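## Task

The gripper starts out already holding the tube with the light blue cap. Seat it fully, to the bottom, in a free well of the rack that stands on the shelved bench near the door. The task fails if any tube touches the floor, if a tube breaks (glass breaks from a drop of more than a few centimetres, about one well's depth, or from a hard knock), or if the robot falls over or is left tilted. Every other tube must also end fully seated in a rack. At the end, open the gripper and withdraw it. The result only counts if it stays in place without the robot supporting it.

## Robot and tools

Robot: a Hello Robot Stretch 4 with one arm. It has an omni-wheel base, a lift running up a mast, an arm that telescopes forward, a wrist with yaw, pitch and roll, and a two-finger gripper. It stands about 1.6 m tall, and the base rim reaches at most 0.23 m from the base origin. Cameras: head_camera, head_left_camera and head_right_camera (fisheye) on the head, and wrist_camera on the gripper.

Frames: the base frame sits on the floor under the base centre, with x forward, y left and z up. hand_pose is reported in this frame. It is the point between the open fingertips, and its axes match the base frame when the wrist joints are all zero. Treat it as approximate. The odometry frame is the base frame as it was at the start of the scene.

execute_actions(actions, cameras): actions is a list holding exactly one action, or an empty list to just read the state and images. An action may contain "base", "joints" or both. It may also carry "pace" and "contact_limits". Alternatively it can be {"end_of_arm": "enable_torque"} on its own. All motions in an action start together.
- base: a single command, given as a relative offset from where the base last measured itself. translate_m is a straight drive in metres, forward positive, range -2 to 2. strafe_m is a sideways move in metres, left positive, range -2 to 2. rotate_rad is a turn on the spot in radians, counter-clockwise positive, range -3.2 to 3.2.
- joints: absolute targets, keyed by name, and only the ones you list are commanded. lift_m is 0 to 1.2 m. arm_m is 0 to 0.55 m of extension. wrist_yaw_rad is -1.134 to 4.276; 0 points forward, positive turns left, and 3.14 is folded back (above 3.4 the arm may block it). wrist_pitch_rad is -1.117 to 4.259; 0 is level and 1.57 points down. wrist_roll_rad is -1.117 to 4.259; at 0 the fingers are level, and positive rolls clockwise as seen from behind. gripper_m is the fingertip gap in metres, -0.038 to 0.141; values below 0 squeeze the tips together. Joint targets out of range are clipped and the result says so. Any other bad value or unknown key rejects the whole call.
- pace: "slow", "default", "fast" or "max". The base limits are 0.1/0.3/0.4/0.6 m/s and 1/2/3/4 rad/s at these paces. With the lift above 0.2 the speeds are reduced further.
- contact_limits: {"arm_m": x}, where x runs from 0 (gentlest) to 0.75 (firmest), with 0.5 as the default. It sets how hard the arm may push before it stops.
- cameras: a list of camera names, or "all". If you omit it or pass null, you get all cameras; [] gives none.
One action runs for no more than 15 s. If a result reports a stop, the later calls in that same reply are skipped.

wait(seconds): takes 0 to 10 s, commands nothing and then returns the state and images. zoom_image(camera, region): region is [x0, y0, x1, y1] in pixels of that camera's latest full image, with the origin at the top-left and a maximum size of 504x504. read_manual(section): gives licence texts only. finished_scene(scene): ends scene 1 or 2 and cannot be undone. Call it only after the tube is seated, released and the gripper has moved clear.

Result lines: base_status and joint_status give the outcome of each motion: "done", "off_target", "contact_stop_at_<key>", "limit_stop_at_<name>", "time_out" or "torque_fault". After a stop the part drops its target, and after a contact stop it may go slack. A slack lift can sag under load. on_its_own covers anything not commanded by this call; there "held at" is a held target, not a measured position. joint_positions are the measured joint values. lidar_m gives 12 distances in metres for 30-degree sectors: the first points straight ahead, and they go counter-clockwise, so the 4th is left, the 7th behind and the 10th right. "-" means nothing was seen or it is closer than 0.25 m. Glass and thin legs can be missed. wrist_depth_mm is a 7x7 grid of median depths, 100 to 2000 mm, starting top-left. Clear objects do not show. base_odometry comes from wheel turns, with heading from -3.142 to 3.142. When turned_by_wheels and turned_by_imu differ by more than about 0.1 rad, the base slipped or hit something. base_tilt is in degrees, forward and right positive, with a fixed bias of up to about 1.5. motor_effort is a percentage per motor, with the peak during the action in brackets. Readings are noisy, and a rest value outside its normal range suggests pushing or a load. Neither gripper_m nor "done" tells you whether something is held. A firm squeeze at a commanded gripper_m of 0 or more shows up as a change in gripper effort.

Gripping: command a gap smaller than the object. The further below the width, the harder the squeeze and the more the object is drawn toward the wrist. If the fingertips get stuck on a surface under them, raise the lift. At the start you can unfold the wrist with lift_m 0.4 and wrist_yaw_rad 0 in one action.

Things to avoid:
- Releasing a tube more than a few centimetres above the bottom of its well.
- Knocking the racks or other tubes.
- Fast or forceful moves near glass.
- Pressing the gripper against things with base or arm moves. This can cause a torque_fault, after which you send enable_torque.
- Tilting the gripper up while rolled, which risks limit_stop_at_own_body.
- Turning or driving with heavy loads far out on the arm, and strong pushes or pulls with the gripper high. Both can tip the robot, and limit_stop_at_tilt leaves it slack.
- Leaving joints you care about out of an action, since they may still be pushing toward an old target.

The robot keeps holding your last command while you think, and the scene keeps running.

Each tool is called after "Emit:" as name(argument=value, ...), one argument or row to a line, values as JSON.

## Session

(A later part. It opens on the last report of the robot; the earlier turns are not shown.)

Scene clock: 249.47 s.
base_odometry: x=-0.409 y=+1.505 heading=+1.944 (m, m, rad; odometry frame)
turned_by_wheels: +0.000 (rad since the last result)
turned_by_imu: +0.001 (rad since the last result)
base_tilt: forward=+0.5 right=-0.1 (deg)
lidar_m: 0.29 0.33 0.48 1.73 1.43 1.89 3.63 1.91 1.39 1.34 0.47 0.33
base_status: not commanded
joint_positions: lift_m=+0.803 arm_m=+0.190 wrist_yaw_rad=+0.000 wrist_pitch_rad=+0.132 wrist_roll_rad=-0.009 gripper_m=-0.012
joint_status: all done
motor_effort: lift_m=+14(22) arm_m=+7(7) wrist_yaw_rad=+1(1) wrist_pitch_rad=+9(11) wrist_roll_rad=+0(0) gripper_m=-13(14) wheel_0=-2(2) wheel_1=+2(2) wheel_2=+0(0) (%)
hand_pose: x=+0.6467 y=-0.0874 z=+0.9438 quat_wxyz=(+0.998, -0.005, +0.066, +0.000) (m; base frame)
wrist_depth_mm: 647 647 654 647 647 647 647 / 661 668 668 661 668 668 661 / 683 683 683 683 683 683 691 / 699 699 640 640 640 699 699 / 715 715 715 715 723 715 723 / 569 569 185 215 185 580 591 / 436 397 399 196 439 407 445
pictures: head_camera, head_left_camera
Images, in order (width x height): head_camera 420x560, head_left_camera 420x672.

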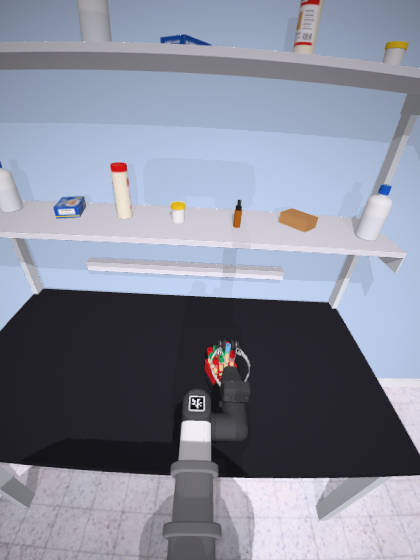

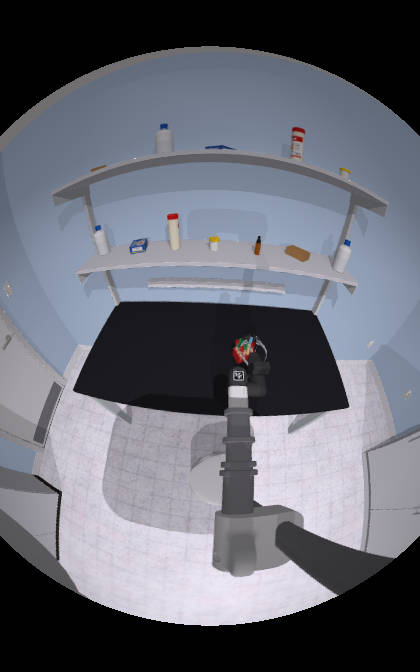

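Emit:
execute_actions(
  actions=[
    {"joints":{"lift_m":0.816},"pace":"slow"},
  ],
  cameras=[],
)

Emit:
execute_actions(
  actions=[
    {"joints":{"arm_m":0.196},"pace":"slow","contact_limits":{"arm_m":0.1}},
  ],
  cameras=[],
)

Emit:
execute_actions(
  actions=[
    {"joints":{"lift_m":0.803},"pace":"slow"},
  ],
  cameras=["head_camera","head_left_camera","head_right_camera"],
)

Emit:
zoom_image(
  camera="head_camera",
  region=[200, 325, 250, 375],
)

Emit:
zoom_image(
  camera="head_left_camera",
  region=[225, 325, 265, 365],
)

Emit:
zoom_image(
  camera="head_right_camera",
  region=[200, 322, 240, 362],
)

Scene clock: 268.70 s.
base_odometry: x=-0.409 y=+1.505 heading=+1.944 (m, m, rad; odometry frame)
turned_by_wheels: +0.000 (rad since the last result)
turned_by_imu: +0.001 (rad since the last result)
base_tilt: forward=+0.5 right=-0.1 (deg)
lidar_m: 0.32 0.34 0.47 1.72 1.43 1.92 3.65 1.91 1.40 1.34 0.46 0.34
base_status: not commanded
joint_positions: lift_m=+0.816 arm_m=+0.190 wrist_yaw_rad=+0.000 wrist_pitch_rad=+0.137 wrist_roll_rad=-0.009 gripper_m=-0.012
joint_status: all done
motor_effort: lift_m=+23(22) arm_m=+6(6) wrist_yaw_rad=+1(1) wrist_pitch_rad=-7(8) wrist_roll_rad=+0(0) gripper_m=-12(12) wheel_0=-2(2) wheel_1=+2(2) wheel_2=+0(0) (%)
hand_pose: x=+0.6465 y=-0.0874 z=+0.9546 quat_wxyz=(+0.998, -0.005, +0.068, +0.000) (m; base frame)
wrist_depth_mm: 654 647 654 647 647 647 647 / 661 661 661 668 668 668 661 / 683 683 683 683 683 683 683 / 634 640 640 640 647 707 699 / 715 715 715 715 723 715 723 / 580 585 185 214 183 597 603 / 449 410 469 203 452 418 459
pictures: none
No camera images: the call's "cameras" was empty. Leave "cameras" out to get every camera's image.

Scene clock: 269.43 s.
base_odometry: x=-0.409 y=+1.505 heading=+1.944 (m, m, rad; odometry frame)
turned_by_wheels: +0.000 (rad since the last result)
turned_by_imu: +0.000 (rad since the last result)
base_tilt: forward=+0.6 right=-0.1 (deg)
lidar_m: 0.29 0.34 0.47 1.71 1.42 1.93 3.64 1.90 1.40 1.34 0.47 0.32
base_status: not commanded
joint_positions: lift_m=+0.816 arm_m=+0.195 wrist_yaw_rad=+0.000 wrist_pitch_rad=+0.137 wrist_roll_rad=-0.009 gripper_m=-0.012
joint_status: all done
motor_effort: lift_m=+23(22) arm_m=+7(6) wrist_yaw_rad=+1(1) wrist_pitch_rad=-6(5) wrist_roll_rad=+0(0) gripper_m=-15(9) wheel_0=-2(2) wheel_1=+2(2) wheel_2=+0(0) (%)
contact_limits: arm_m 0.1
hand_pose: x=+0.6515 y=-0.0874 z=+0.9546 quat_wxyz=(+0.998, -0.005, +0.068, +0.000) (m; base frame)
wrist_depth_mm: 647 647 640 640 640 640 647 / 654 661 654 661 661 661 661 / 676 676 676 676 683 683 676 / 634 634 627 634 647 699 699 / 715 715 715 707 715 715 715 / 574 574 185 215 183 591 597 / 445 410 469 203 449 415 459
pictures: none
No camera images: the call's "cameras" was empty. Leave "cameras" out to get every camera's image.

Scene clock: 270.23 s.
base_odometry: x=-0.409 y=+1.505 heading=+1.944 (m, m, rad; odometry frame)
turned_by_wheels: +0.000 (rad since the last result)
turned_by_imu: +0.000 (rad since the last result)
base_tilt: forward=+0.6 right=-0.1 (deg)
lidar_m: 0.32 0.34 0.46 1.72 1.42 1.91 3.61 1.91 1.37 1.34 0.46 0.32
base_status: not commanded
joint_positions: lift_m=+0.803 arm_m=+0.195 wrist_yaw_rad=+0.000 wrist_pitch_rad=+0.132 wrist_roll_rad=-0.009 gripper_m=-0.012
joint_status: all done
motor_effort: lift_m=+14(21) arm_m=+7(6) wrist_yaw_rad=+1(1) wrist_pitch_rad=+6(9) wrist_roll_rad=+0(0) gripper_m=-10(11) wheel_0=-2(2) wheel_1=+2(2) wheel_2=+0(0) (%)
hand_pose: x=+0.6517 y=-0.0874 z=+0.9437 quat_wxyz=(+0.998, -0.005, +0.066, +0.000) (m; base frame)
wrist_depth_mm: 640 640 640 640 647 640 647 / 661 661 661 661 661 668 661 / 676 676 676 683 676 683 676 / 699 691 634 634 634 699 691 / 707 715 715 707 707 715 707 / 569 569 185 214 185 585 585 / 436 397 415 196 439 407 445
pictures: head_camera, head_left_camera, head_right_camera
Images, in order (width x height): head_camera 420x560, head_left_camera 420x672, head_right_camera 420x672.

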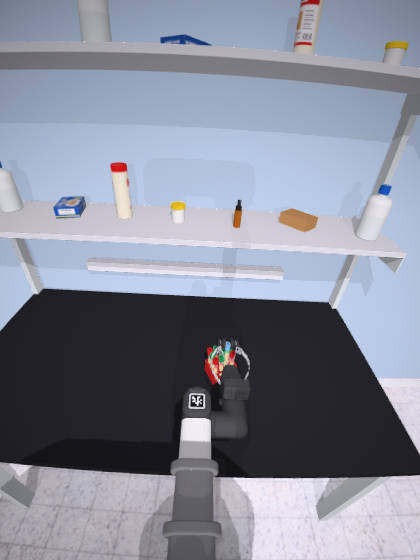

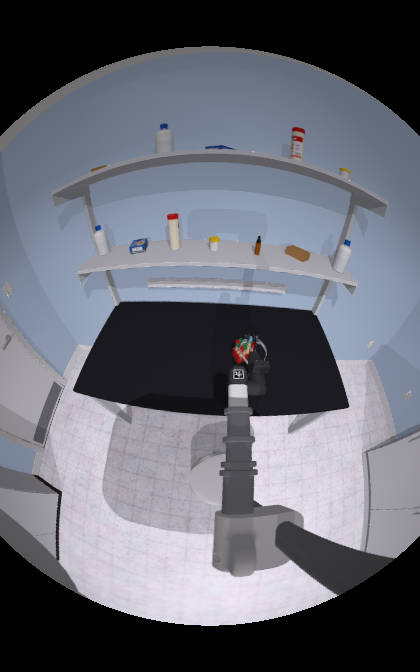

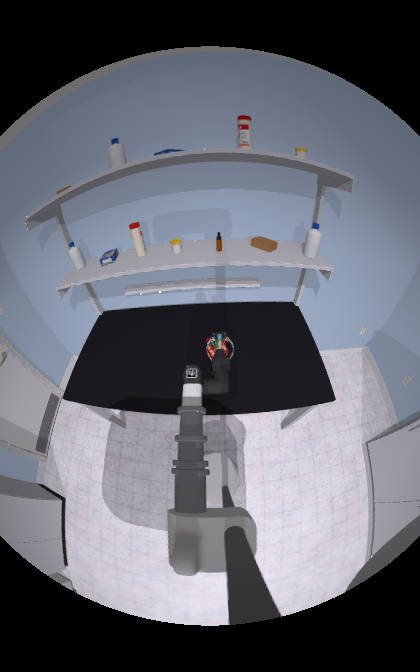

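Region (200, 325, 250, 375) of head_camera's 420x560 image, scaled by 10.080, with more detail than that image has.

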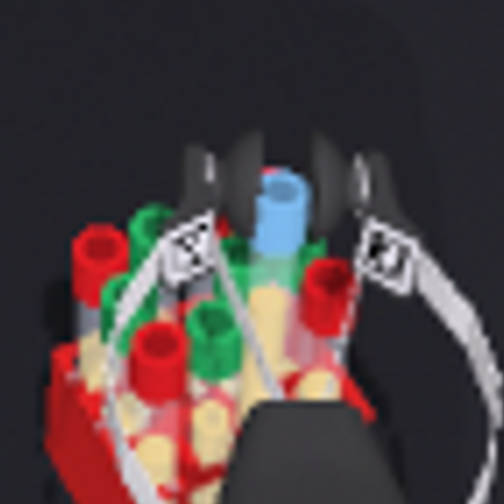

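Region (225, 325, 265, 365) of head_left_camera's 420x672 image, scaled by 12.600, with more detail than that image has.

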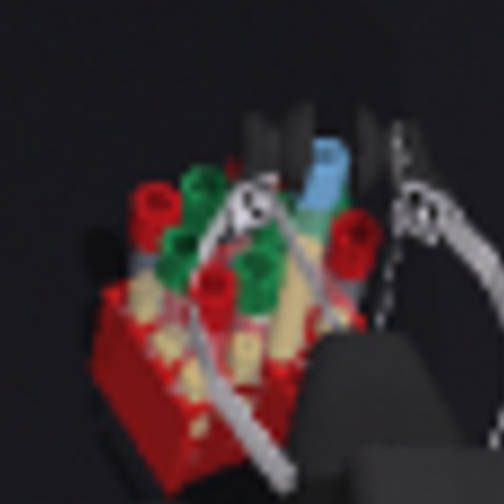

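Region (200, 322, 240, 362) of head_right_camera's 420x672 image, scaled by 12.600, with more detail than that image has.

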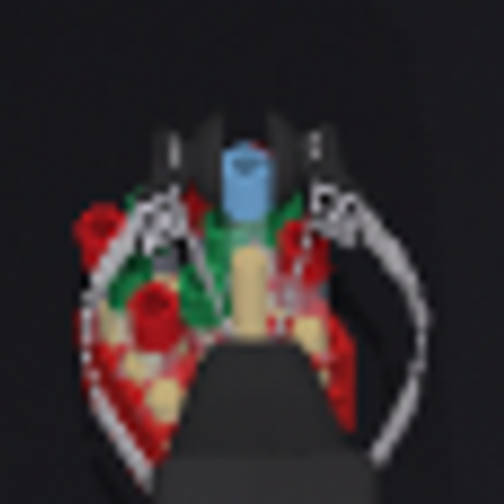

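Emit:
execute_actions(
  actions=[
    {"joints":{"lift_m":0.816},"pace":"slow"},
  ],
  cameras=[],
)

Emit:
execute_actions(
  actions=[
    {"joints":{"arm_m":0.190,"wrist_yaw_rad":-0.008},"pace":"slow"},
  ],
  cameras=[],
)

Emit:
execute_actions(
  actions=[
    {"joints":{"lift_m":0.804},"pace":"slow"},
  ],
  cameras=["head_camera","head_left_camera"],
)

Emit:
zoom_image(
  camera="head_camera",
  region=[200, 325, 250, 375],
)

Emit:
zoom_image(
  camera="head_left_camera",
  region=[225, 325, 265, 365],
)

Scene clock: 284.07 s.
base_odometry: x=-0.409 y=+1.505 heading=+1.944 (m, m, rad; odometry frame)
turned_by_wheels: +0.000 (rad since the last result)
turned_by_imu: +0.001 (rad since the last result)
base_tilt: forward=+0.6 right=-0.1 (deg)
lidar_m: 0.31 0.32 0.47 1.72 1.42 1.92 3.61 1.90 1.39 1.34 0.45 0.35
base_status: not commanded
joint_positions: lift_m=+0.816 arm_m=+0.195 wrist_yaw_rad=+0.000 wrist_pitch_rad=+0.137 wrist_roll_rad=-0.009 gripper_m=-0.012
joint_status: all done
motor_effort: lift_m=+22(24) arm_m=+6(6) wrist_yaw_rad=+1(1) wrist_pitch_rad=-6(9) wrist_roll_rad=+1(0) gripper_m=-12(13) wheel_0=-2(2) wheel_1=+2(2) wheel_2=+0(0) (%)
hand_pose: x=+0.6515 y=-0.0874 z=+0.9546 quat_wxyz=(+0.998, -0.005, +0.068, +0.000) (m; base frame)
wrist_depth_mm: 640 640 640 640 640 640 640 / 661 661 661 661 654 661 661 / 676 683 676 676 676 676 676 / 634 634 634 634 640 699 699 / 715 715 715 715 715 715 715 / 580 580 185 214 183 597 603 / 445 410 466 204 449 418 455
pictures: none
No camera images: the call's "cameras" was empty. Leave "cameras" out to get every camera's image.

Scene clock: 284.83 s.
base_odometry: x=-0.409 y=+1.505 heading=+1.944 (m, m, rad; odometry frame)
turned_by_wheels: +0.000 (rad since the last result)
turned_by_imu: +0.000 (rad since the last result)
base_tilt: forward=+0.5 right=-0.1 (deg)
lidar_m: 0.30 0.32 0.47 1.73 1.44 1.95 3.66 1.93 1.38 1.33 0.45 0.34
base_status: not commanded
joint_positions: lift_m=+0.816 arm_m=+0.191 wrist_yaw_rad=-0.008 wrist_pitch_rad=+0.137 wrist_roll_rad=-0.009 gripper_m=-0.012
joint_status: all done
motor_effort: lift_m=+23(23) arm_m=-7(7) wrist_yaw_rad=+0(3) wrist_pitch_rad=-6(6) wrist_roll_rad=+0(0) gripper_m=-13(16) wheel_0=-2(2) wheel_1=+2(2) wheel_2=-1(0) (%)
hand_pose: x=+0.6472 y=-0.0896 z=+0.9546 quat_wxyz=(+0.998, -0.004, +0.068, -0.003) (m; base frame)
wrist_depth_mm: 647 640 647 640 647 640 647 / 661 661 661 668 661 661 668 / 676 683 683 683 676 683 683 / 627 634 640 640 640 707 699 / 715 715 723 715 723 723 723 / 574 580 185 215 183 591 603 / 449 407 445 204 449 415 459
pictures: none
No camera images: the call's "cameras" was empty. Leave "cameras" out to get every camera's image.

Scene clock: 285.60 s.
base_odometry: x=-0.409 y=+1.505 heading=+1.944 (m, m, rad; odometry frame)
turned_by_wheels: +0.000 (rad since the last result)
turned_by_imu: +0.000 (rad since the last result)
base_tilt: forward=+0.5 right=-0.1 (deg)
lidar_m: 0.31 0.33 0.47 1.72 1.43 1.93 3.65 1.90 1.40 1.32 0.47 0.32
base_status: not commanded
joint_positions: lift_m=+0.804 arm_m=+0.191 wrist_yaw_rad=-0.008 wrist_pitch_rad=+0.133 wrist_roll_rad=-0.009 gripper_m=-0.012
joint_status: all done
motor_effort: lift_m=+15(22) arm_m=-6(7) wrist_yaw_rad=-1(1) wrist_pitch_rad=+5(6) wrist_roll_rad=+0(0) gripper_m=-14(10) wheel_0=-2(2) wheel_1=+2(2) wheel_2=+0(0) (%)
hand_pose: x=+0.6474 y=-0.0896 z=+0.9444 quat_wxyz=(+0.998, -0.004, +0.066, -0.003) (m; base frame)
wrist_depth_mm: 640 647 647 647 647 654 654 / 661 661 668 668 668 661 668 / 676 683 676 676 676 683 683 / 691 699 634 640 640 707 707 / 707 707 707 715 715 723 723 / 569 569 185 215 184 580 585 / 433 397 263 196 439 404 445
pictures: head_camera, head_left_camera
Images, in order (width x height): head_camera 420x560, head_left_camera 420x672.

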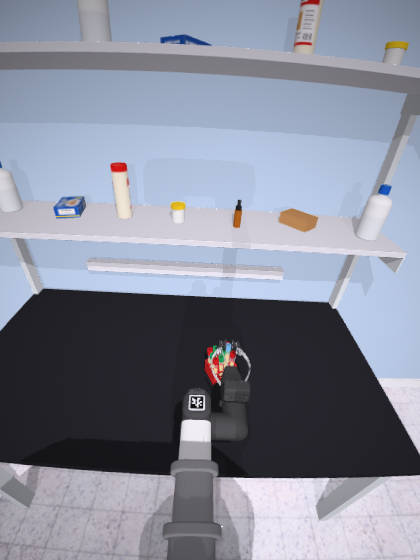

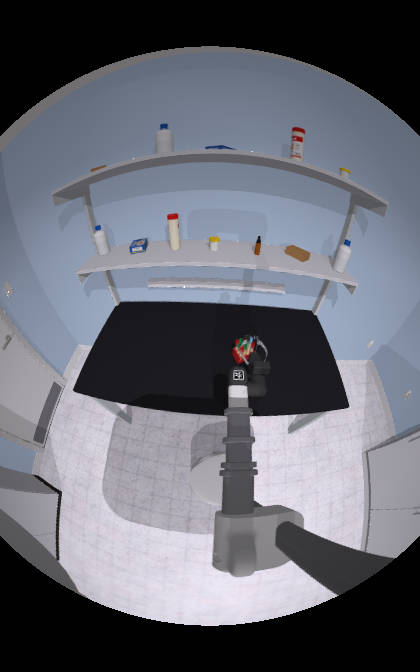

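Region (200, 325, 250, 375) of head_camera's 420x560 image, scaled by 10.080, with more detail than that image has.

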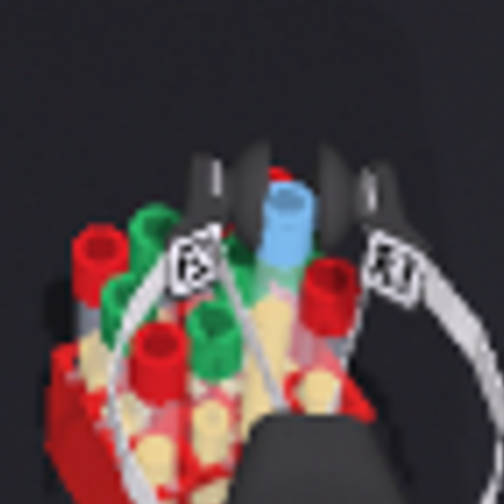

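Region (225, 325, 265, 365) of head_left_camera's 420x672 image, scaled by 12.600, with more detail than that image has.

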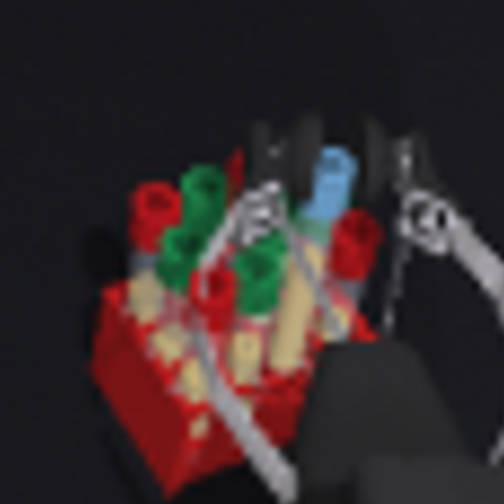

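Emit:
execute_actions(
  actions=[
    {"joints":{"lift_m":0.885},"pace":"slow"},
  ],
  cameras=[],
)

Emit:
execute_actions(
  actions=[
    {"base":{"strafe_m":-0.259},"joints":{"arm_m":0.241,"wrist_yaw_rad":1.0},"pace":"slow"},
  ],
)

Emit:
zoom_image(
  camera="head_camera",
  region=[110, 310, 190, 390],
)

Emit:
zoom_image(
  camera="head_left_camera",
  region=[160, 315, 220, 375],
)

Emit:
zoom_image(
  camera="head_right_camera",
  region=[135, 315, 195, 375],
)

Scene clock: 315.63 s.
base_odometry: x=-0.409 y=+1.505 heading=+1.944 (m, m, rad; odometry frame)
turned_by_wheels: +0.000 (rad since the last result)
turned_by_imu: +0.001 (rad since the last result)
base_tilt: forward=+0.5 right=-0.1 (deg)
lidar_m: 0.30 0.32 0.46 1.72 1.42 1.90 3.65 1.91 1.39 1.35 0.48 0.34
base_status: not commanded
joint_positions: lift_m=+0.885 arm_m=+0.191 wrist_yaw_rad=-0.008 wrist_pitch_rad=+0.137 wrist_roll_rad=-0.009 gripper_m=-0.012
joint_status: all done
motor_effort: lift_m=+22(25) arm_m=-7(7) wrist_yaw_rad=-1(0) wrist_pitch_rad=-7(4) wrist_roll_rad=+0(0) gripper_m=-14(12) wheel_0=-2(2) wheel_1=+2(2) wheel_2=+0(0) (%)
hand_pose: x=+0.6472 y=-0.0896 z=+1.0236 quat_wxyz=(+0.998, -0.004, +0.068, -0.003) (m; base frame)
wrist_depth_mm: 413 404 397 392 389 387 387 / 661 661 668 661 661 668 668 / 676 676 676 683 676 683 683 / 691 699 691 699 699 699 707 / 715 723 715 715 715 723 723 / 723 723 185 215 183 732 741 / 559 512 585 359 564 521 574
pictures: none
No camera images: the call's "cameras" was empty. Leave "cameras" out to get every camera's image.

Scene clock: 319.37 s.
base_odometry: x=-0.168 y=+1.599 heading=+1.944 (m, m, rad; odometry frame)
turned_by_wheels: +0.000 (rad since the last result)
turned_by_imu: +0.002 (rad since the last result)
base_tilt: forward=+0.6 right=-0.1 (deg)
lidar_m: 0.30 0.32 0.44 1.95 1.66 2.35 3.80 1.53 1.14 1.07 0.46 0.34
base_status: done
joint_positions: lift_m=+0.885 arm_m=+0.240 wrist_yaw_rad=+1.000 wrist_pitch_rad=+0.137 wrist_roll_rad=-0.009 gripper_m=-0.012
joint_status: all done
motor_effort: lift_m=+22(22) arm_m=+6(8) wrist_yaw_rad=+2(4) wrist_pitch_rad=-5(6) wrist_roll_rad=+0(0) gripper_m=-12(12) wheel_0=+1(7) wheel_1=-1(5) wheel_2=+0(2) (%)
hand_pose: x=+0.6388 y=+0.1932 z=+1.0236 quat_wxyz=(+0.875, -0.037, +0.058, +0.478) (m; base frame)
wrist_depth_mm: 1618 1808 1576 508 389 389 389 / 1618 1863 1042 931 732 609 521 / 1708 1863 1661 1078 798 627 530 / 1708 1921 1708 1118 778 640 539 / 1708 1078 1060 1025 820 615 504 / 741 732 185 214 183 654 549 / 564 517 591 359 564 521 544
pictures: head_camera, head_left_camera, head_right_camera, wrist_camera
camera_calibration (this result's frames):
wrist_camera: T_world_to_cam=[[0.839038, -0.543556, 0.0236984, -0.458635], [-0.0644011, -0.142473, -0.987701, 1.13364], [0.540247, 0.827193, -0.154546, -0.122035], [0, 0, 0, 1]] pos_world=[0.523749, 0.0131659, 1.1117]
Images, in order (width x height): head_camera 420x560, head_left_camera 420x672, head_right_camera 420x672, wrist_camera 616x392.

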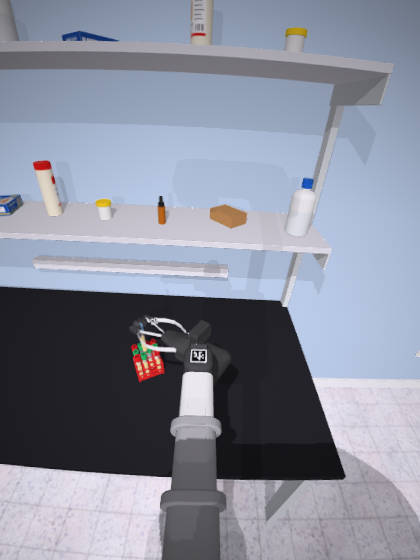

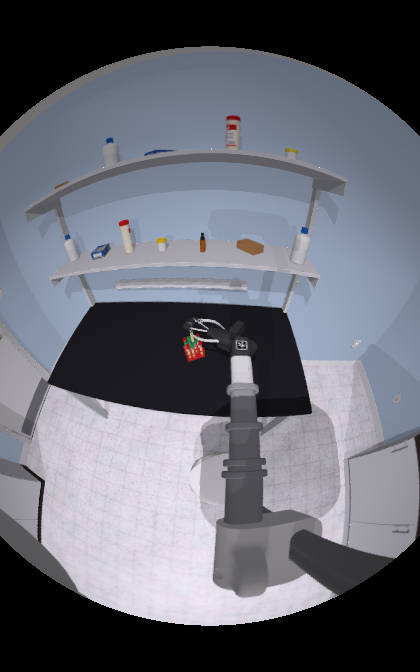

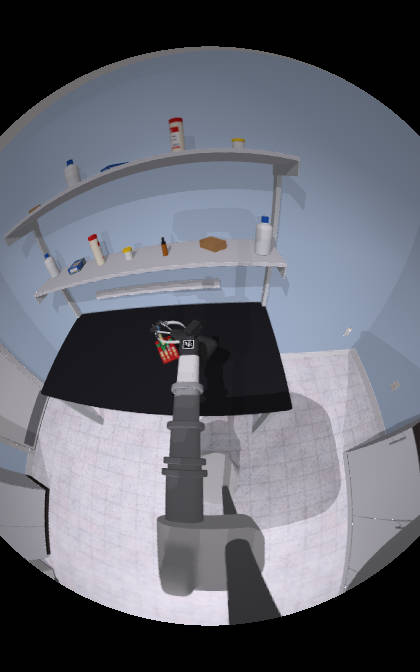

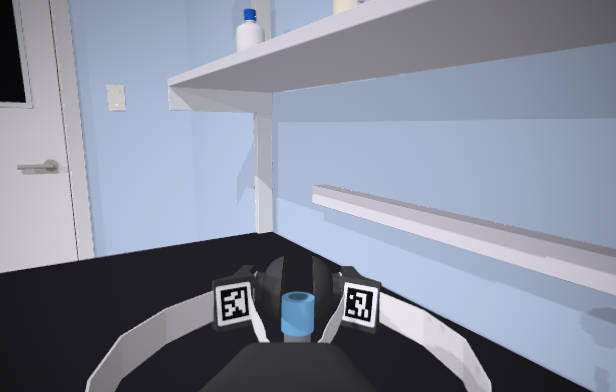

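Region (110, 310, 190, 390) of head_camera's 420x560 image, scaled by 6.300, with more detail than that image has.

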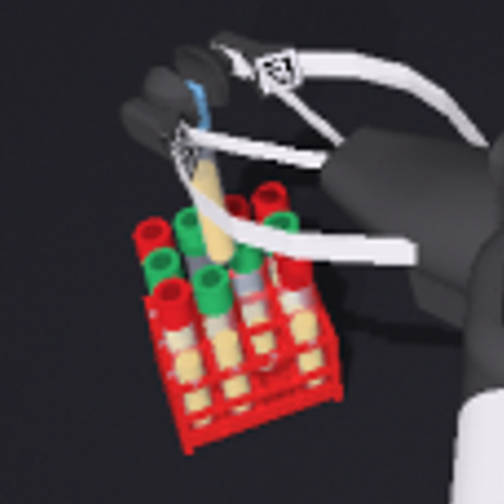

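Region (160, 315, 220, 375) of head_left_camera's 420x672 image, scaled by 8.400, with more detail than that image has.

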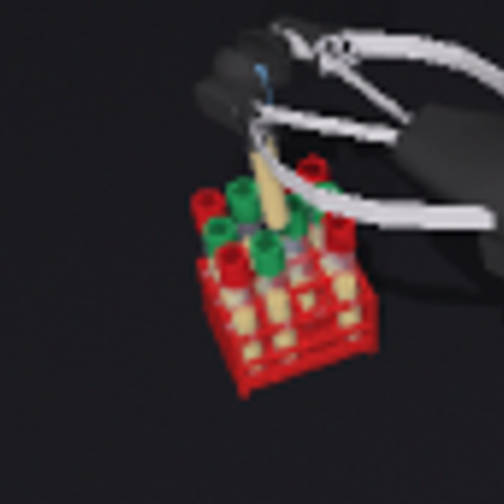

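Region (135, 315, 195, 375) of head_right_camera's 420x672 image, scaled by 8.400, with more detail than that image has.

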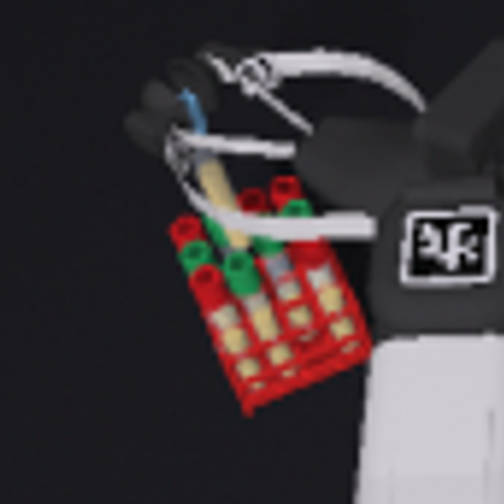

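Emit:
execute_actions(
  actions=[
    {"base":{"strafe_m":-0.015},"pace":"slow"},
  ],
  cameras=["head_camera","head_left_camera"],
)

Emit:
zoom_image(
  camera="head_camera",
  region=[115, 320, 175, 380],
)

Emit:
zoom_image(
  camera="head_left_camera",
  region=[170, 320, 215, 365],
)

Scene clock: 326.83 s.
base_odometry: x=-0.154 y=+1.604 heading=+1.944 (m, m, rad; odometry frame)
turned_by_wheels: +0.000 (rad since the last result)
turned_by_imu: +0.001 (rad since the last result)
base_tilt: forward=+0.5 right=-0.1 (deg)
lidar_m: 0.30 0.34 0.44 1.98 1.67 2.39 3.59 1.52 1.10 1.07 0.46 0.35
base_status: done
joint_positions: lift_m=+0.885 arm_m=+0.240 wrist_yaw_rad=+1.000 wrist_pitch_rad=+0.137 wrist_roll_rad=-0.009 gripper_m=-0.012
joint_status: not commanded
motor_effort: lift_m=+23(22) arm_m=+6(6) wrist_yaw_rad=+2(2) wrist_pitch_rad=-6(7) wrist_roll_rad=+1(0) gripper_m=-14(10) wheel_0=+1(5) wheel_1=-1(4) wheel_2=+0(2) (%)
hand_pose: x=+0.6388 y=+0.1932 z=+1.0236 quat_wxyz=(+0.875, -0.037, +0.058, +0.478) (m; base frame)
wrist_depth_mm: 1661 1808 1576 508 389 389 389 / 1661 1863 1060 917 723 603 525 / 1708 1921 1661 1078 798 634 525 / 1756 1983 1756 1118 768 634 535 / 1756 1042 1060 1025 820 615 508 / 732 732 185 215 183 654 549 / 564 512 591 362 564 521 544
pictures: head_camera, head_left_camera
Images, in order (width x height): head_camera 420x560, head_left_camera 420x672.

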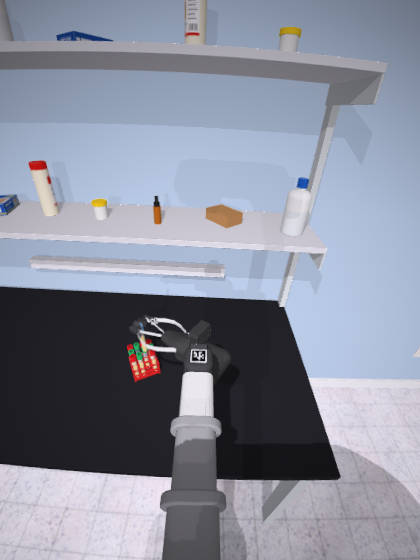

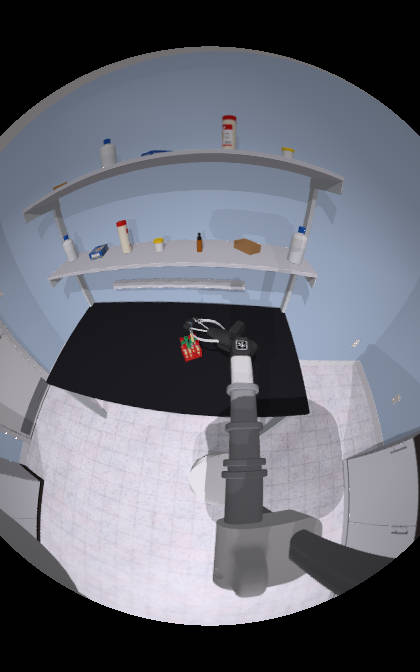

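Region (115, 320, 175, 380) of head_camera's 420x560 image, scaled by 8.400, with more detail than that image has.

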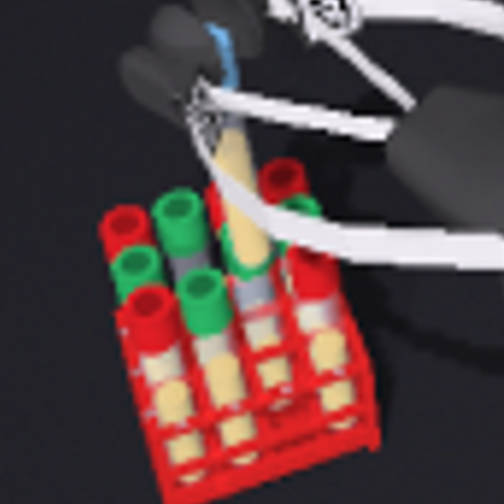

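Region (170, 320, 215, 365) of head_left_camera's 420x672 image, scaled by 11.200, with more detail than that image has.

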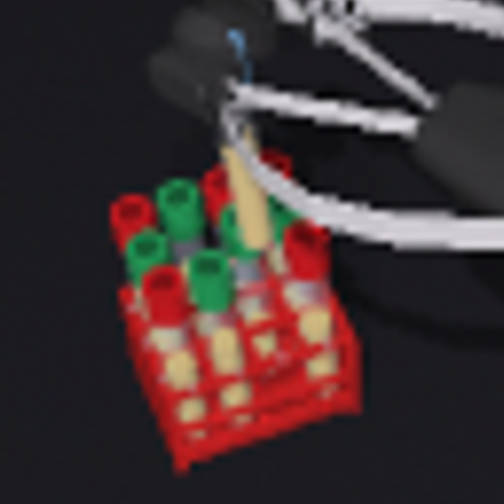

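Emit:
execute_actions(
  actions=[
    {"joints":{"lift_m":0.85},"pace":"slow"},
  ],
  cameras=[],
)

Emit:
execute_actions(
  actions=[
    {"joints":{"lift_m":0.82},"pace":"slow"},
  ],
  cameras=["head_camera","head_left_camera","head_right_camera"],
)

Emit:
zoom_image(
  camera="head_camera",
  region=[125, 335, 170, 380],
)

Emit:
zoom_image(
  camera="head_left_camera",
  region=[170, 320, 215, 365],
)

Emit:
zoom_image(
  camera="head_right_camera",
  region=[140, 325, 185, 370],
)

Scene clock: 349.50 s.
base_odometry: x=-0.154 y=+1.604 heading=+1.944 (m, m, rad; odometry frame)
turned_by_wheels: +0.000 (rad since the last result)
turned_by_imu: +0.001 (rad since the last result)
base_tilt: forward=+0.6 right=-0.1 (deg)
lidar_m: 0.30 0.32 0.46 1.99 1.66 2.40 3.57 1.52 1.11 1.05 0.45 0.33
base_status: not commanded
joint_positions: lift_m=+0.850 arm_m=+0.240 wrist_yaw_rad=+1.000 wrist_pitch_rad=+0.137 wrist_roll_rad=-0.009 gripper_m=-0.012
joint_status: all done
motor_effort: lift_m=+17(20) arm_m=+6(7) wrist_yaw_rad=+1(2) wrist_pitch_rad=-6(6) wrist_roll_rad=+0(0) gripper_m=-11(9) wheel_0=+1(1) wheel_1=-1(1) wheel_2=+0(0) (%)
hand_pose: x=+0.6388 y=+0.1932 z=+0.9891 quat_wxyz=(+0.875, -0.037, +0.058, +0.478) (m; base frame)
wrist_depth_mm: 1618 1863 1464 530 530 530 496 / 1661 1863 1060 991 778 621 525 / 1708 1921 1661 1078 798 634 530 / 1708 1983 1756 1098 759 621 530 / 946 960 946 960 809 654 512 / 661 661 185 214 183 627 554 / 504 462 525 329 508 466 517
pictures: none
No camera images: the call's "cameras" was empty. Leave "cameras" out to get every camera's image.

Scene clock: 350.57 s.
base_odometry: x=-0.154 y=+1.604 heading=+1.944 (m, m, rad; odometry frame)
turned_by_wheels: +0.000 (rad since the last result)
turned_by_imu: +0.000 (rad since the last result)
base_tilt: forward=+0.5 right=-0.1 (deg)
lidar_m: 0.28 0.32 0.44 1.97 1.69 2.38 3.60 1.53 1.13 1.06 0.45 0.32
base_status: not commanded
joint_positions: lift_m=+0.820 arm_m=+0.240 wrist_yaw_rad=+1.000 wrist_pitch_rad=+0.137 wrist_roll_rad=-0.009 gripper_m=-0.012
joint_status: all done
motor_effort: lift_m=+17(18) arm_m=+6(6) wrist_yaw_rad=+2(2) wrist_pitch_rad=-6(6) wrist_roll_rad=+0(0) gripper_m=-16(12) wheel_0=+1(1) wheel_1=-1(1) wheel_2=+0(1) (%)
hand_pose: x=+0.6388 y=+0.1932 z=+0.9591 quat_wxyz=(+0.875, -0.037, +0.058, +0.478) (m; base frame)
wrist_depth_mm: 1661 1808 866 654 654 580 521 / 1661 1863 1138 1008 778 621 525 / 1661 1921 1708 1078 798 627 530 / 1756 1983 1708 1118 778 603 504 / 866 866 854 866 788 647 544 / 591 597 185 214 183 603 539 / 455 418 477 208 449 421 466
pictures: head_camera, head_left_camera, head_right_camera
Images, in order (width x height): head_camera 420x560, head_left_camera 420x672, head_right_camera 420x672.

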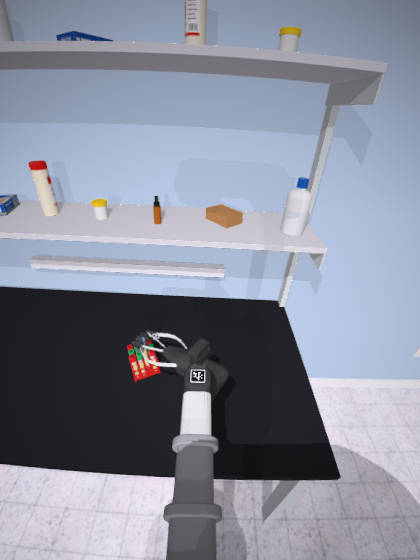

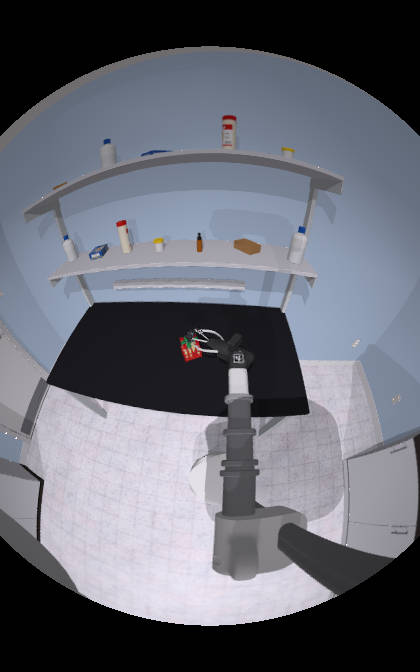

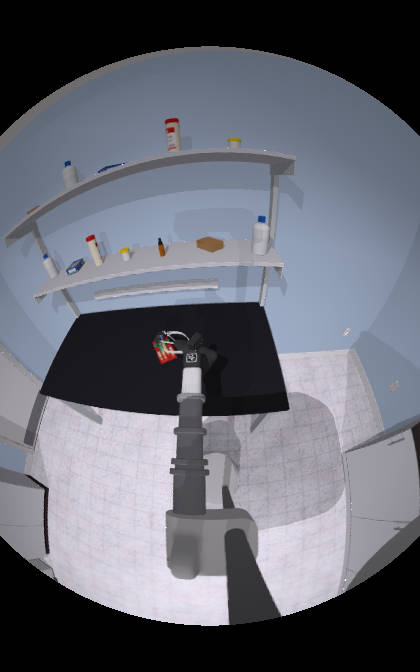

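Region (125, 335, 170, 380) of head_camera's 420x560 image, scaled by 11.200, with more detail than that image has.

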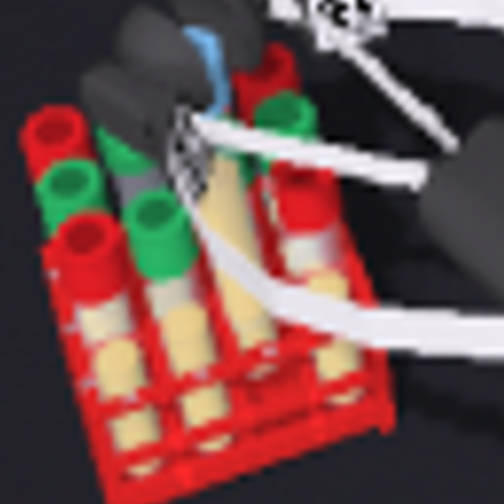

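Region (170, 320, 215, 365) of head_left_camera's 420x672 image, scaled by 11.200, with more detail than that image has.

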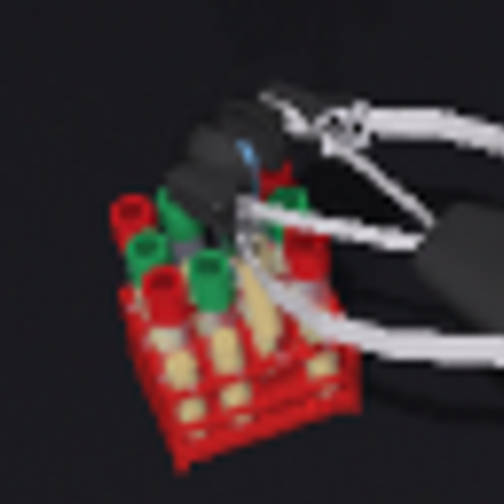

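Region (140, 325, 185, 370) of head_right_camera's 420x672 image, scaled by 11.200, with more detail than that image has.

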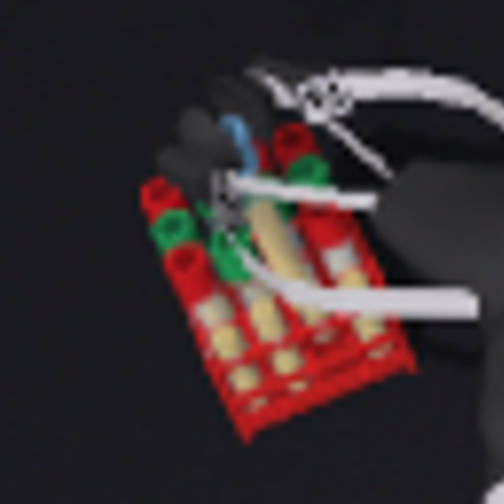

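Emit:
execute_actions(
  actions=[
    {"base":{"strafe_m":-0.003},"pace":"slow"},
  ],
  cameras=[],
)

Emit:
execute_actions(
  actions=[
    {"joints":{"lift_m":0.805},"pace":"slow"},
  ],
  cameras=["head_camera","head_left_camera","head_right_camera"],
)

Emit:
zoom_image(
  camera="head_camera",
  region=[125, 335, 170, 380],
)

Emit:
zoom_image(
  camera="head_left_camera",
  region=[175, 330, 210, 365],
)

Emit:
zoom_image(
  camera="head_right_camera",
  region=[145, 330, 180, 365],
)

Scene clock: 372.63 s.
base_odometry: x=-0.151 y=+1.606 heading=+1.944 (m, m, rad; odometry frame)
turned_by_wheels: +0.000 (rad since the last result)
turned_by_imu: +0.001 (rad since the last result)
base_tilt: forward=+0.6 right=-0.1 (deg)
lidar_m: 0.30 0.33 0.49 1.98 1.68 2.41 3.58 1.55 1.10 1.06 0.44 0.33
base_status: done
joint_positions: lift_m=+0.820 arm_m=+0.240 wrist_yaw_rad=+1.000 wrist_pitch_rad=+0.137 wrist_roll_rad=-0.009 gripper_m=-0.012
joint_status: not commanded
motor_effort: lift_m=+17(16) arm_m=+6(6) wrist_yaw_rad=+2(1) wrist_pitch_rad=-5(6) wrist_roll_rad=+0(0) gripper_m=-15(12) wheel_0=+2(4) wheel_1=-2(4) wheel_2=+0(0) (%)
hand_pose: x=+0.6388 y=+0.1932 z=+0.9591 quat_wxyz=(+0.875, -0.037, +0.058, +0.478) (m; base frame)
wrist_depth_mm: 1618 1808 854 661 647 585 517 / 1661 1863 1138 1025 778 621 525 / 1661 1921 1708 1098 798 634 530 / 1756 1983 1708 1098 778 603 504 / 854 854 866 866 788 654 539 / 591 591 185 215 183 603 544 / 455 415 480 208 445 421 462
pictures: none
No camera images: the call's "cameras" was empty. Leave "cameras" out to get every camera's image.

Scene clock: 373.47 s.
base_odometry: x=-0.151 y=+1.606 heading=+1.944 (m, m, rad; odometry frame)
turned_by_wheels: +0.000 (rad since the last result)
turned_by_imu: +0.000 (rad since the last result)
base_tilt: forward=+0.6 right=-0.1 (deg)
lidar_m: 0.30 0.31 0.46 1.93 1.70 2.38 3.59 1.52 1.10 1.06 0.47 0.34
base_status: not commanded
joint_positions: lift_m=+0.805 arm_m=+0.240 wrist_yaw_rad=+1.000 wrist_pitch_rad=+0.134 wrist_roll_rad=-0.009 gripper_m=-0.012
joint_status: all done
motor_effort: lift_m=+15(17) arm_m=+7(6) wrist_yaw_rad=+1(2) wrist_pitch_rad=+4(7) wrist_roll_rad=+0(0) gripper_m=-18(17) wheel_0=+2(2) wheel_1=-2(2) wheel_2=+0(0) (%)
hand_pose: x=+0.6388 y=+0.1933 z=+0.9450 quat_wxyz=(+0.876, -0.036, +0.057, +0.479) (m; base frame)
wrist_depth_mm: 1618 1863 809 699 691 597 521 / 1661 1863 1182 1042 788 621 525 / 1708 1921 1661 1078 798 634 530 / 1708 1983 1661 1118 778 597 496 / 820 820 831 831 768 654 544 / 569 569 185 214 183 580 539 / 436 399 436 195 418 404 442
pictures: head_camera, head_left_camera, head_right_camera
Images, in order (width x height): head_camera 420x560, head_left_camera 420x672, head_right_camera 420x672.

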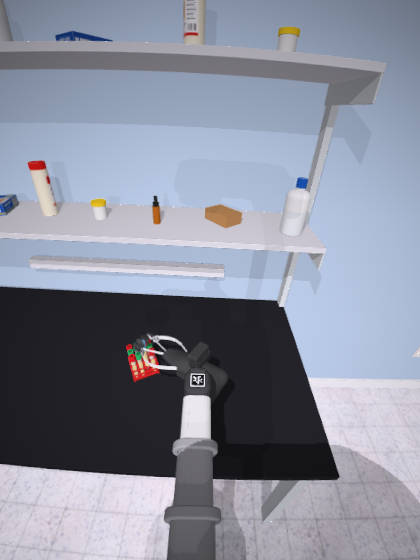

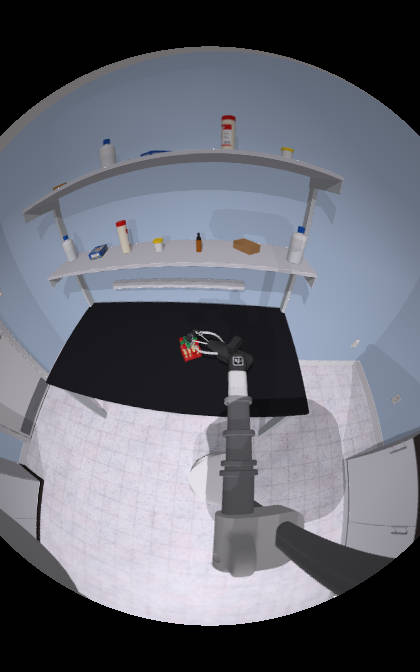

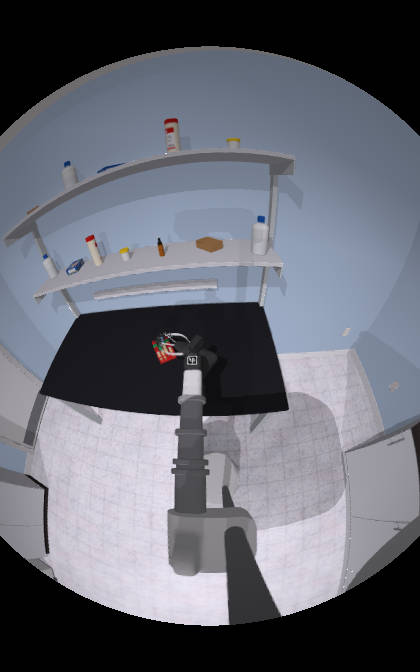

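Region (125, 335, 170, 380) of head_camera's 420x560 image, scaled by 11.200, with more detail than that image has.

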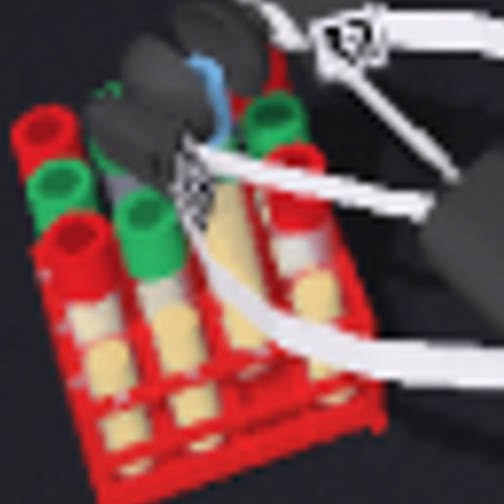

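Region (175, 330, 210, 365) of head_left_camera's 420x672 image, scaled by 14.400, with more detail than that image has.

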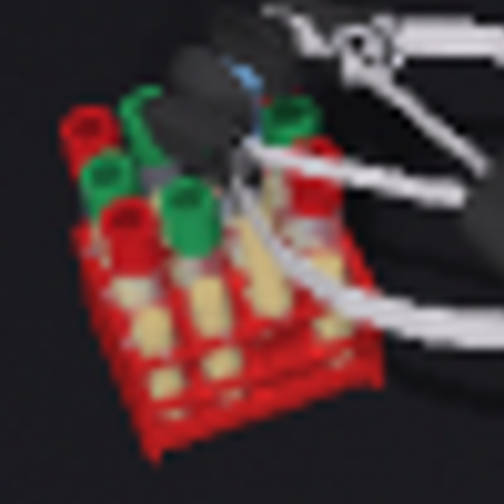

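Region (145, 330, 180, 365) of head_right_camera's 420x672 image, scaled by 14.400, with more detail than that image has.

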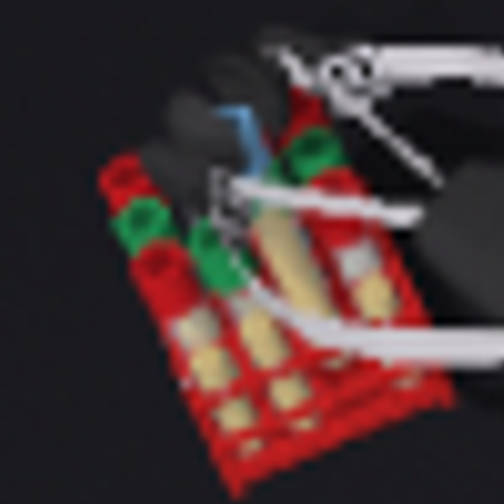

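Emit:
execute_actions(
  actions=[
    {"joints":{"lift_m":0.813},"pace":"slow"},
  ],
  cameras=[],
)

Emit:
execute_actions(
  actions=[
    {"joints":{"arm_m":0.244},"pace":"slow"},
  ],
  cameras=[],
)

Emit:
execute_actions(
  actions=[
    {"joints":{"lift_m":0.804},"pace":"slow"},
  ],
  cameras=["head_camera"],
)

Emit:
zoom_image(
  camera="head_camera",
  region=[125, 335, 170, 380],
)

Scene clock: 387.50 s.
base_odometry: x=-0.151 y=+1.606 heading=+1.944 (m, m, rad; odometry frame)
turned_by_wheels: +0.000 (rad since the last result)
turned_by_imu: +0.001 (rad since the last result)
base_tilt: forward=+0.5 right=-0.1 (deg)
lidar_m: 0.31 0.32 0.46 1.99 1.68 2.40 3.61 1.53 1.11 1.05 0.45 0.32
base_status: not commanded
joint_positions: lift_m=+0.813 arm_m=+0.240 wrist_yaw_rad=+1.000 wrist_pitch_rad=+0.137 wrist_roll_rad=-0.009 gripper_m=-0.012
joint_status: all done
motor_effort: lift_m=+22(22) arm_m=+6(6) wrist_yaw_rad=+2(2) wrist_pitch_rad=-7(6) wrist_roll_rad=+0(0) gripper_m=-16(15) wheel_0=+2(2) wheel_1=-2(2) wheel_2=+0(0) (%)
hand_pose: x=+0.6388 y=+0.1932 z=+0.9517 quat_wxyz=(+0.875, -0.037, +0.058, +0.478) (m; base frame)
wrist_depth_mm: 1618 1808 866 683 683 597 521 / 1708 1863 1138 1042 788 621 525 / 1661 1921 1708 1098 788 627 530 / 1708 1983 1618 1118 778 609 500 / 831 831 842 842 778 654 544 / 580 574 185 214 183 585 539 / 442 404 442 195 424 410 452
pictures: none
No camera images: the call's "cameras" was empty. Leave "cameras" out to get every camera's image.

Scene clock: 388.13 s.
base_odometry: x=-0.151 y=+1.606 heading=+1.944 (m, m, rad; odometry frame)
turned_by_wheels: +0.000 (rad since the last result)
turned_by_imu: +0.000 (rad since the last result)
base_tilt: forward=+0.5 right=-0.1 (deg)
lidar_m: 0.31 0.31 0.43 1.95 1.69 2.41 3.59 1.50 1.11 1.06 0.47 0.32
base_status: not commanded
joint_positions: lift_m=+0.813 arm_m=+0.243 wrist_yaw_rad=+1.000 wrist_pitch_rad=+0.137 wrist_roll_rad=-0.009 gripper_m=-0.012
joint_status: all done
motor_effort: lift_m=+23(22) arm_m=+7(3) wrist_yaw_rad=+2(2) wrist_pitch_rad=-3(6) wrist_roll_rad=+0(1) gripper_m=-13(12) wheel_0=+2(2) wheel_1=-2(2) wheel_2=+0(0) (%)
hand_pose: x=+0.6418 y=+0.1932 z=+0.9517 quat_wxyz=(+0.875, -0.037, +0.058, +0.478) (m; base frame)
wrist_depth_mm: 1618 1808 788 683 683 597 517 / 1708 1863 1160 1060 778 615 521 / 1661 1921 1661 1078 798 634 530 / 1708 1921 1661 1118 778 603 500 / 831 831 831 842 768 647 539 / 574 574 185 214 183 585 539 / 445 404 442 200 427 410 452
pictures: none
No camera images: the call's "cameras" was empty. Leave "cameras" out to get every camera's image.

Scene clock: 388.83 s.
base_odometry: x=-0.151 y=+1.606 heading=+1.944 (m, m, rad; odometry frame)
turned_by_wheels: +0.000 (rad since the last result)
turned_by_imu: +0.000 (rad since the last result)
base_tilt: forward=+0.5 right=-0.1 (deg)
lidar_m: 0.28 0.32 0.47 1.96 1.71 2.38 3.57 1.53 1.11 1.06 0.44 0.33
base_status: not commanded
joint_positions: lift_m=+0.804 arm_m=+0.243 wrist_yaw_rad=+1.000 wrist_pitch_rad=+0.137 wrist_roll_rad=-0.009 gripper_m=-0.012
joint_status: all done
motor_effort: lift_m=+17(21) arm_m=+7(7) wrist_yaw_rad=+2(2) wrist_pitch_rad=-5(6) wrist_roll_rad=-1(0) gripper_m=-14(15) wheel_0=+2(2) wheel_1=-2(2) wheel_2=+0(0) (%)
hand_pose: x=+0.6418 y=+0.1932 z=+0.9431 quat_wxyz=(+0.875, -0.037, +0.058, +0.478) (m; base frame)
wrist_depth_mm: 1618 1808 820 715 707 597 517 / 1661 1863 1182 1060 778 615 521 / 1708 1921 1708 1078 768 627 525 / 1708 1921 1618 1098 778 591 492 / 809 809 809 820 759 647 539 / 564 559 185 215 183 564 535 / 430 392 430 191 413 397 436
pictures: head_camera
Images, in order (width x height): head_camera 420x560.

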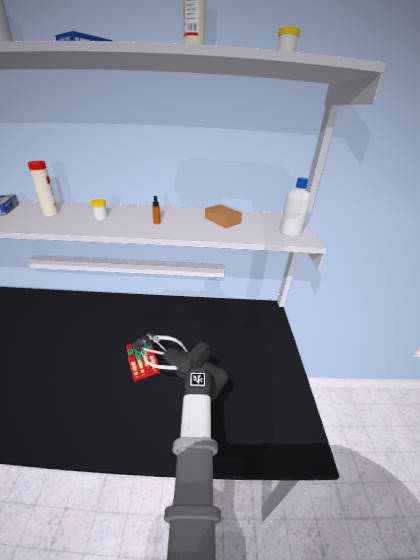

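Region (125, 335, 170, 380) of head_camera's 420x560 image, scaled by 11.200, with more detail than that image has.

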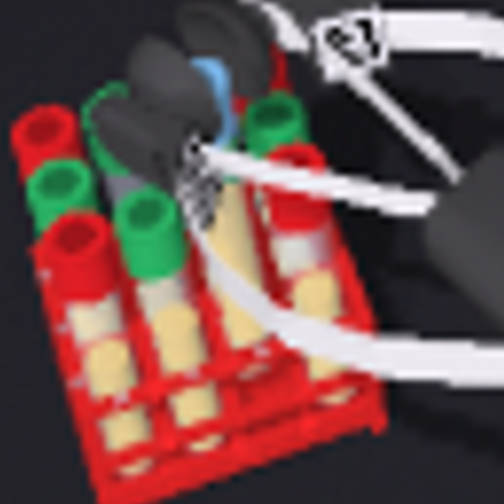

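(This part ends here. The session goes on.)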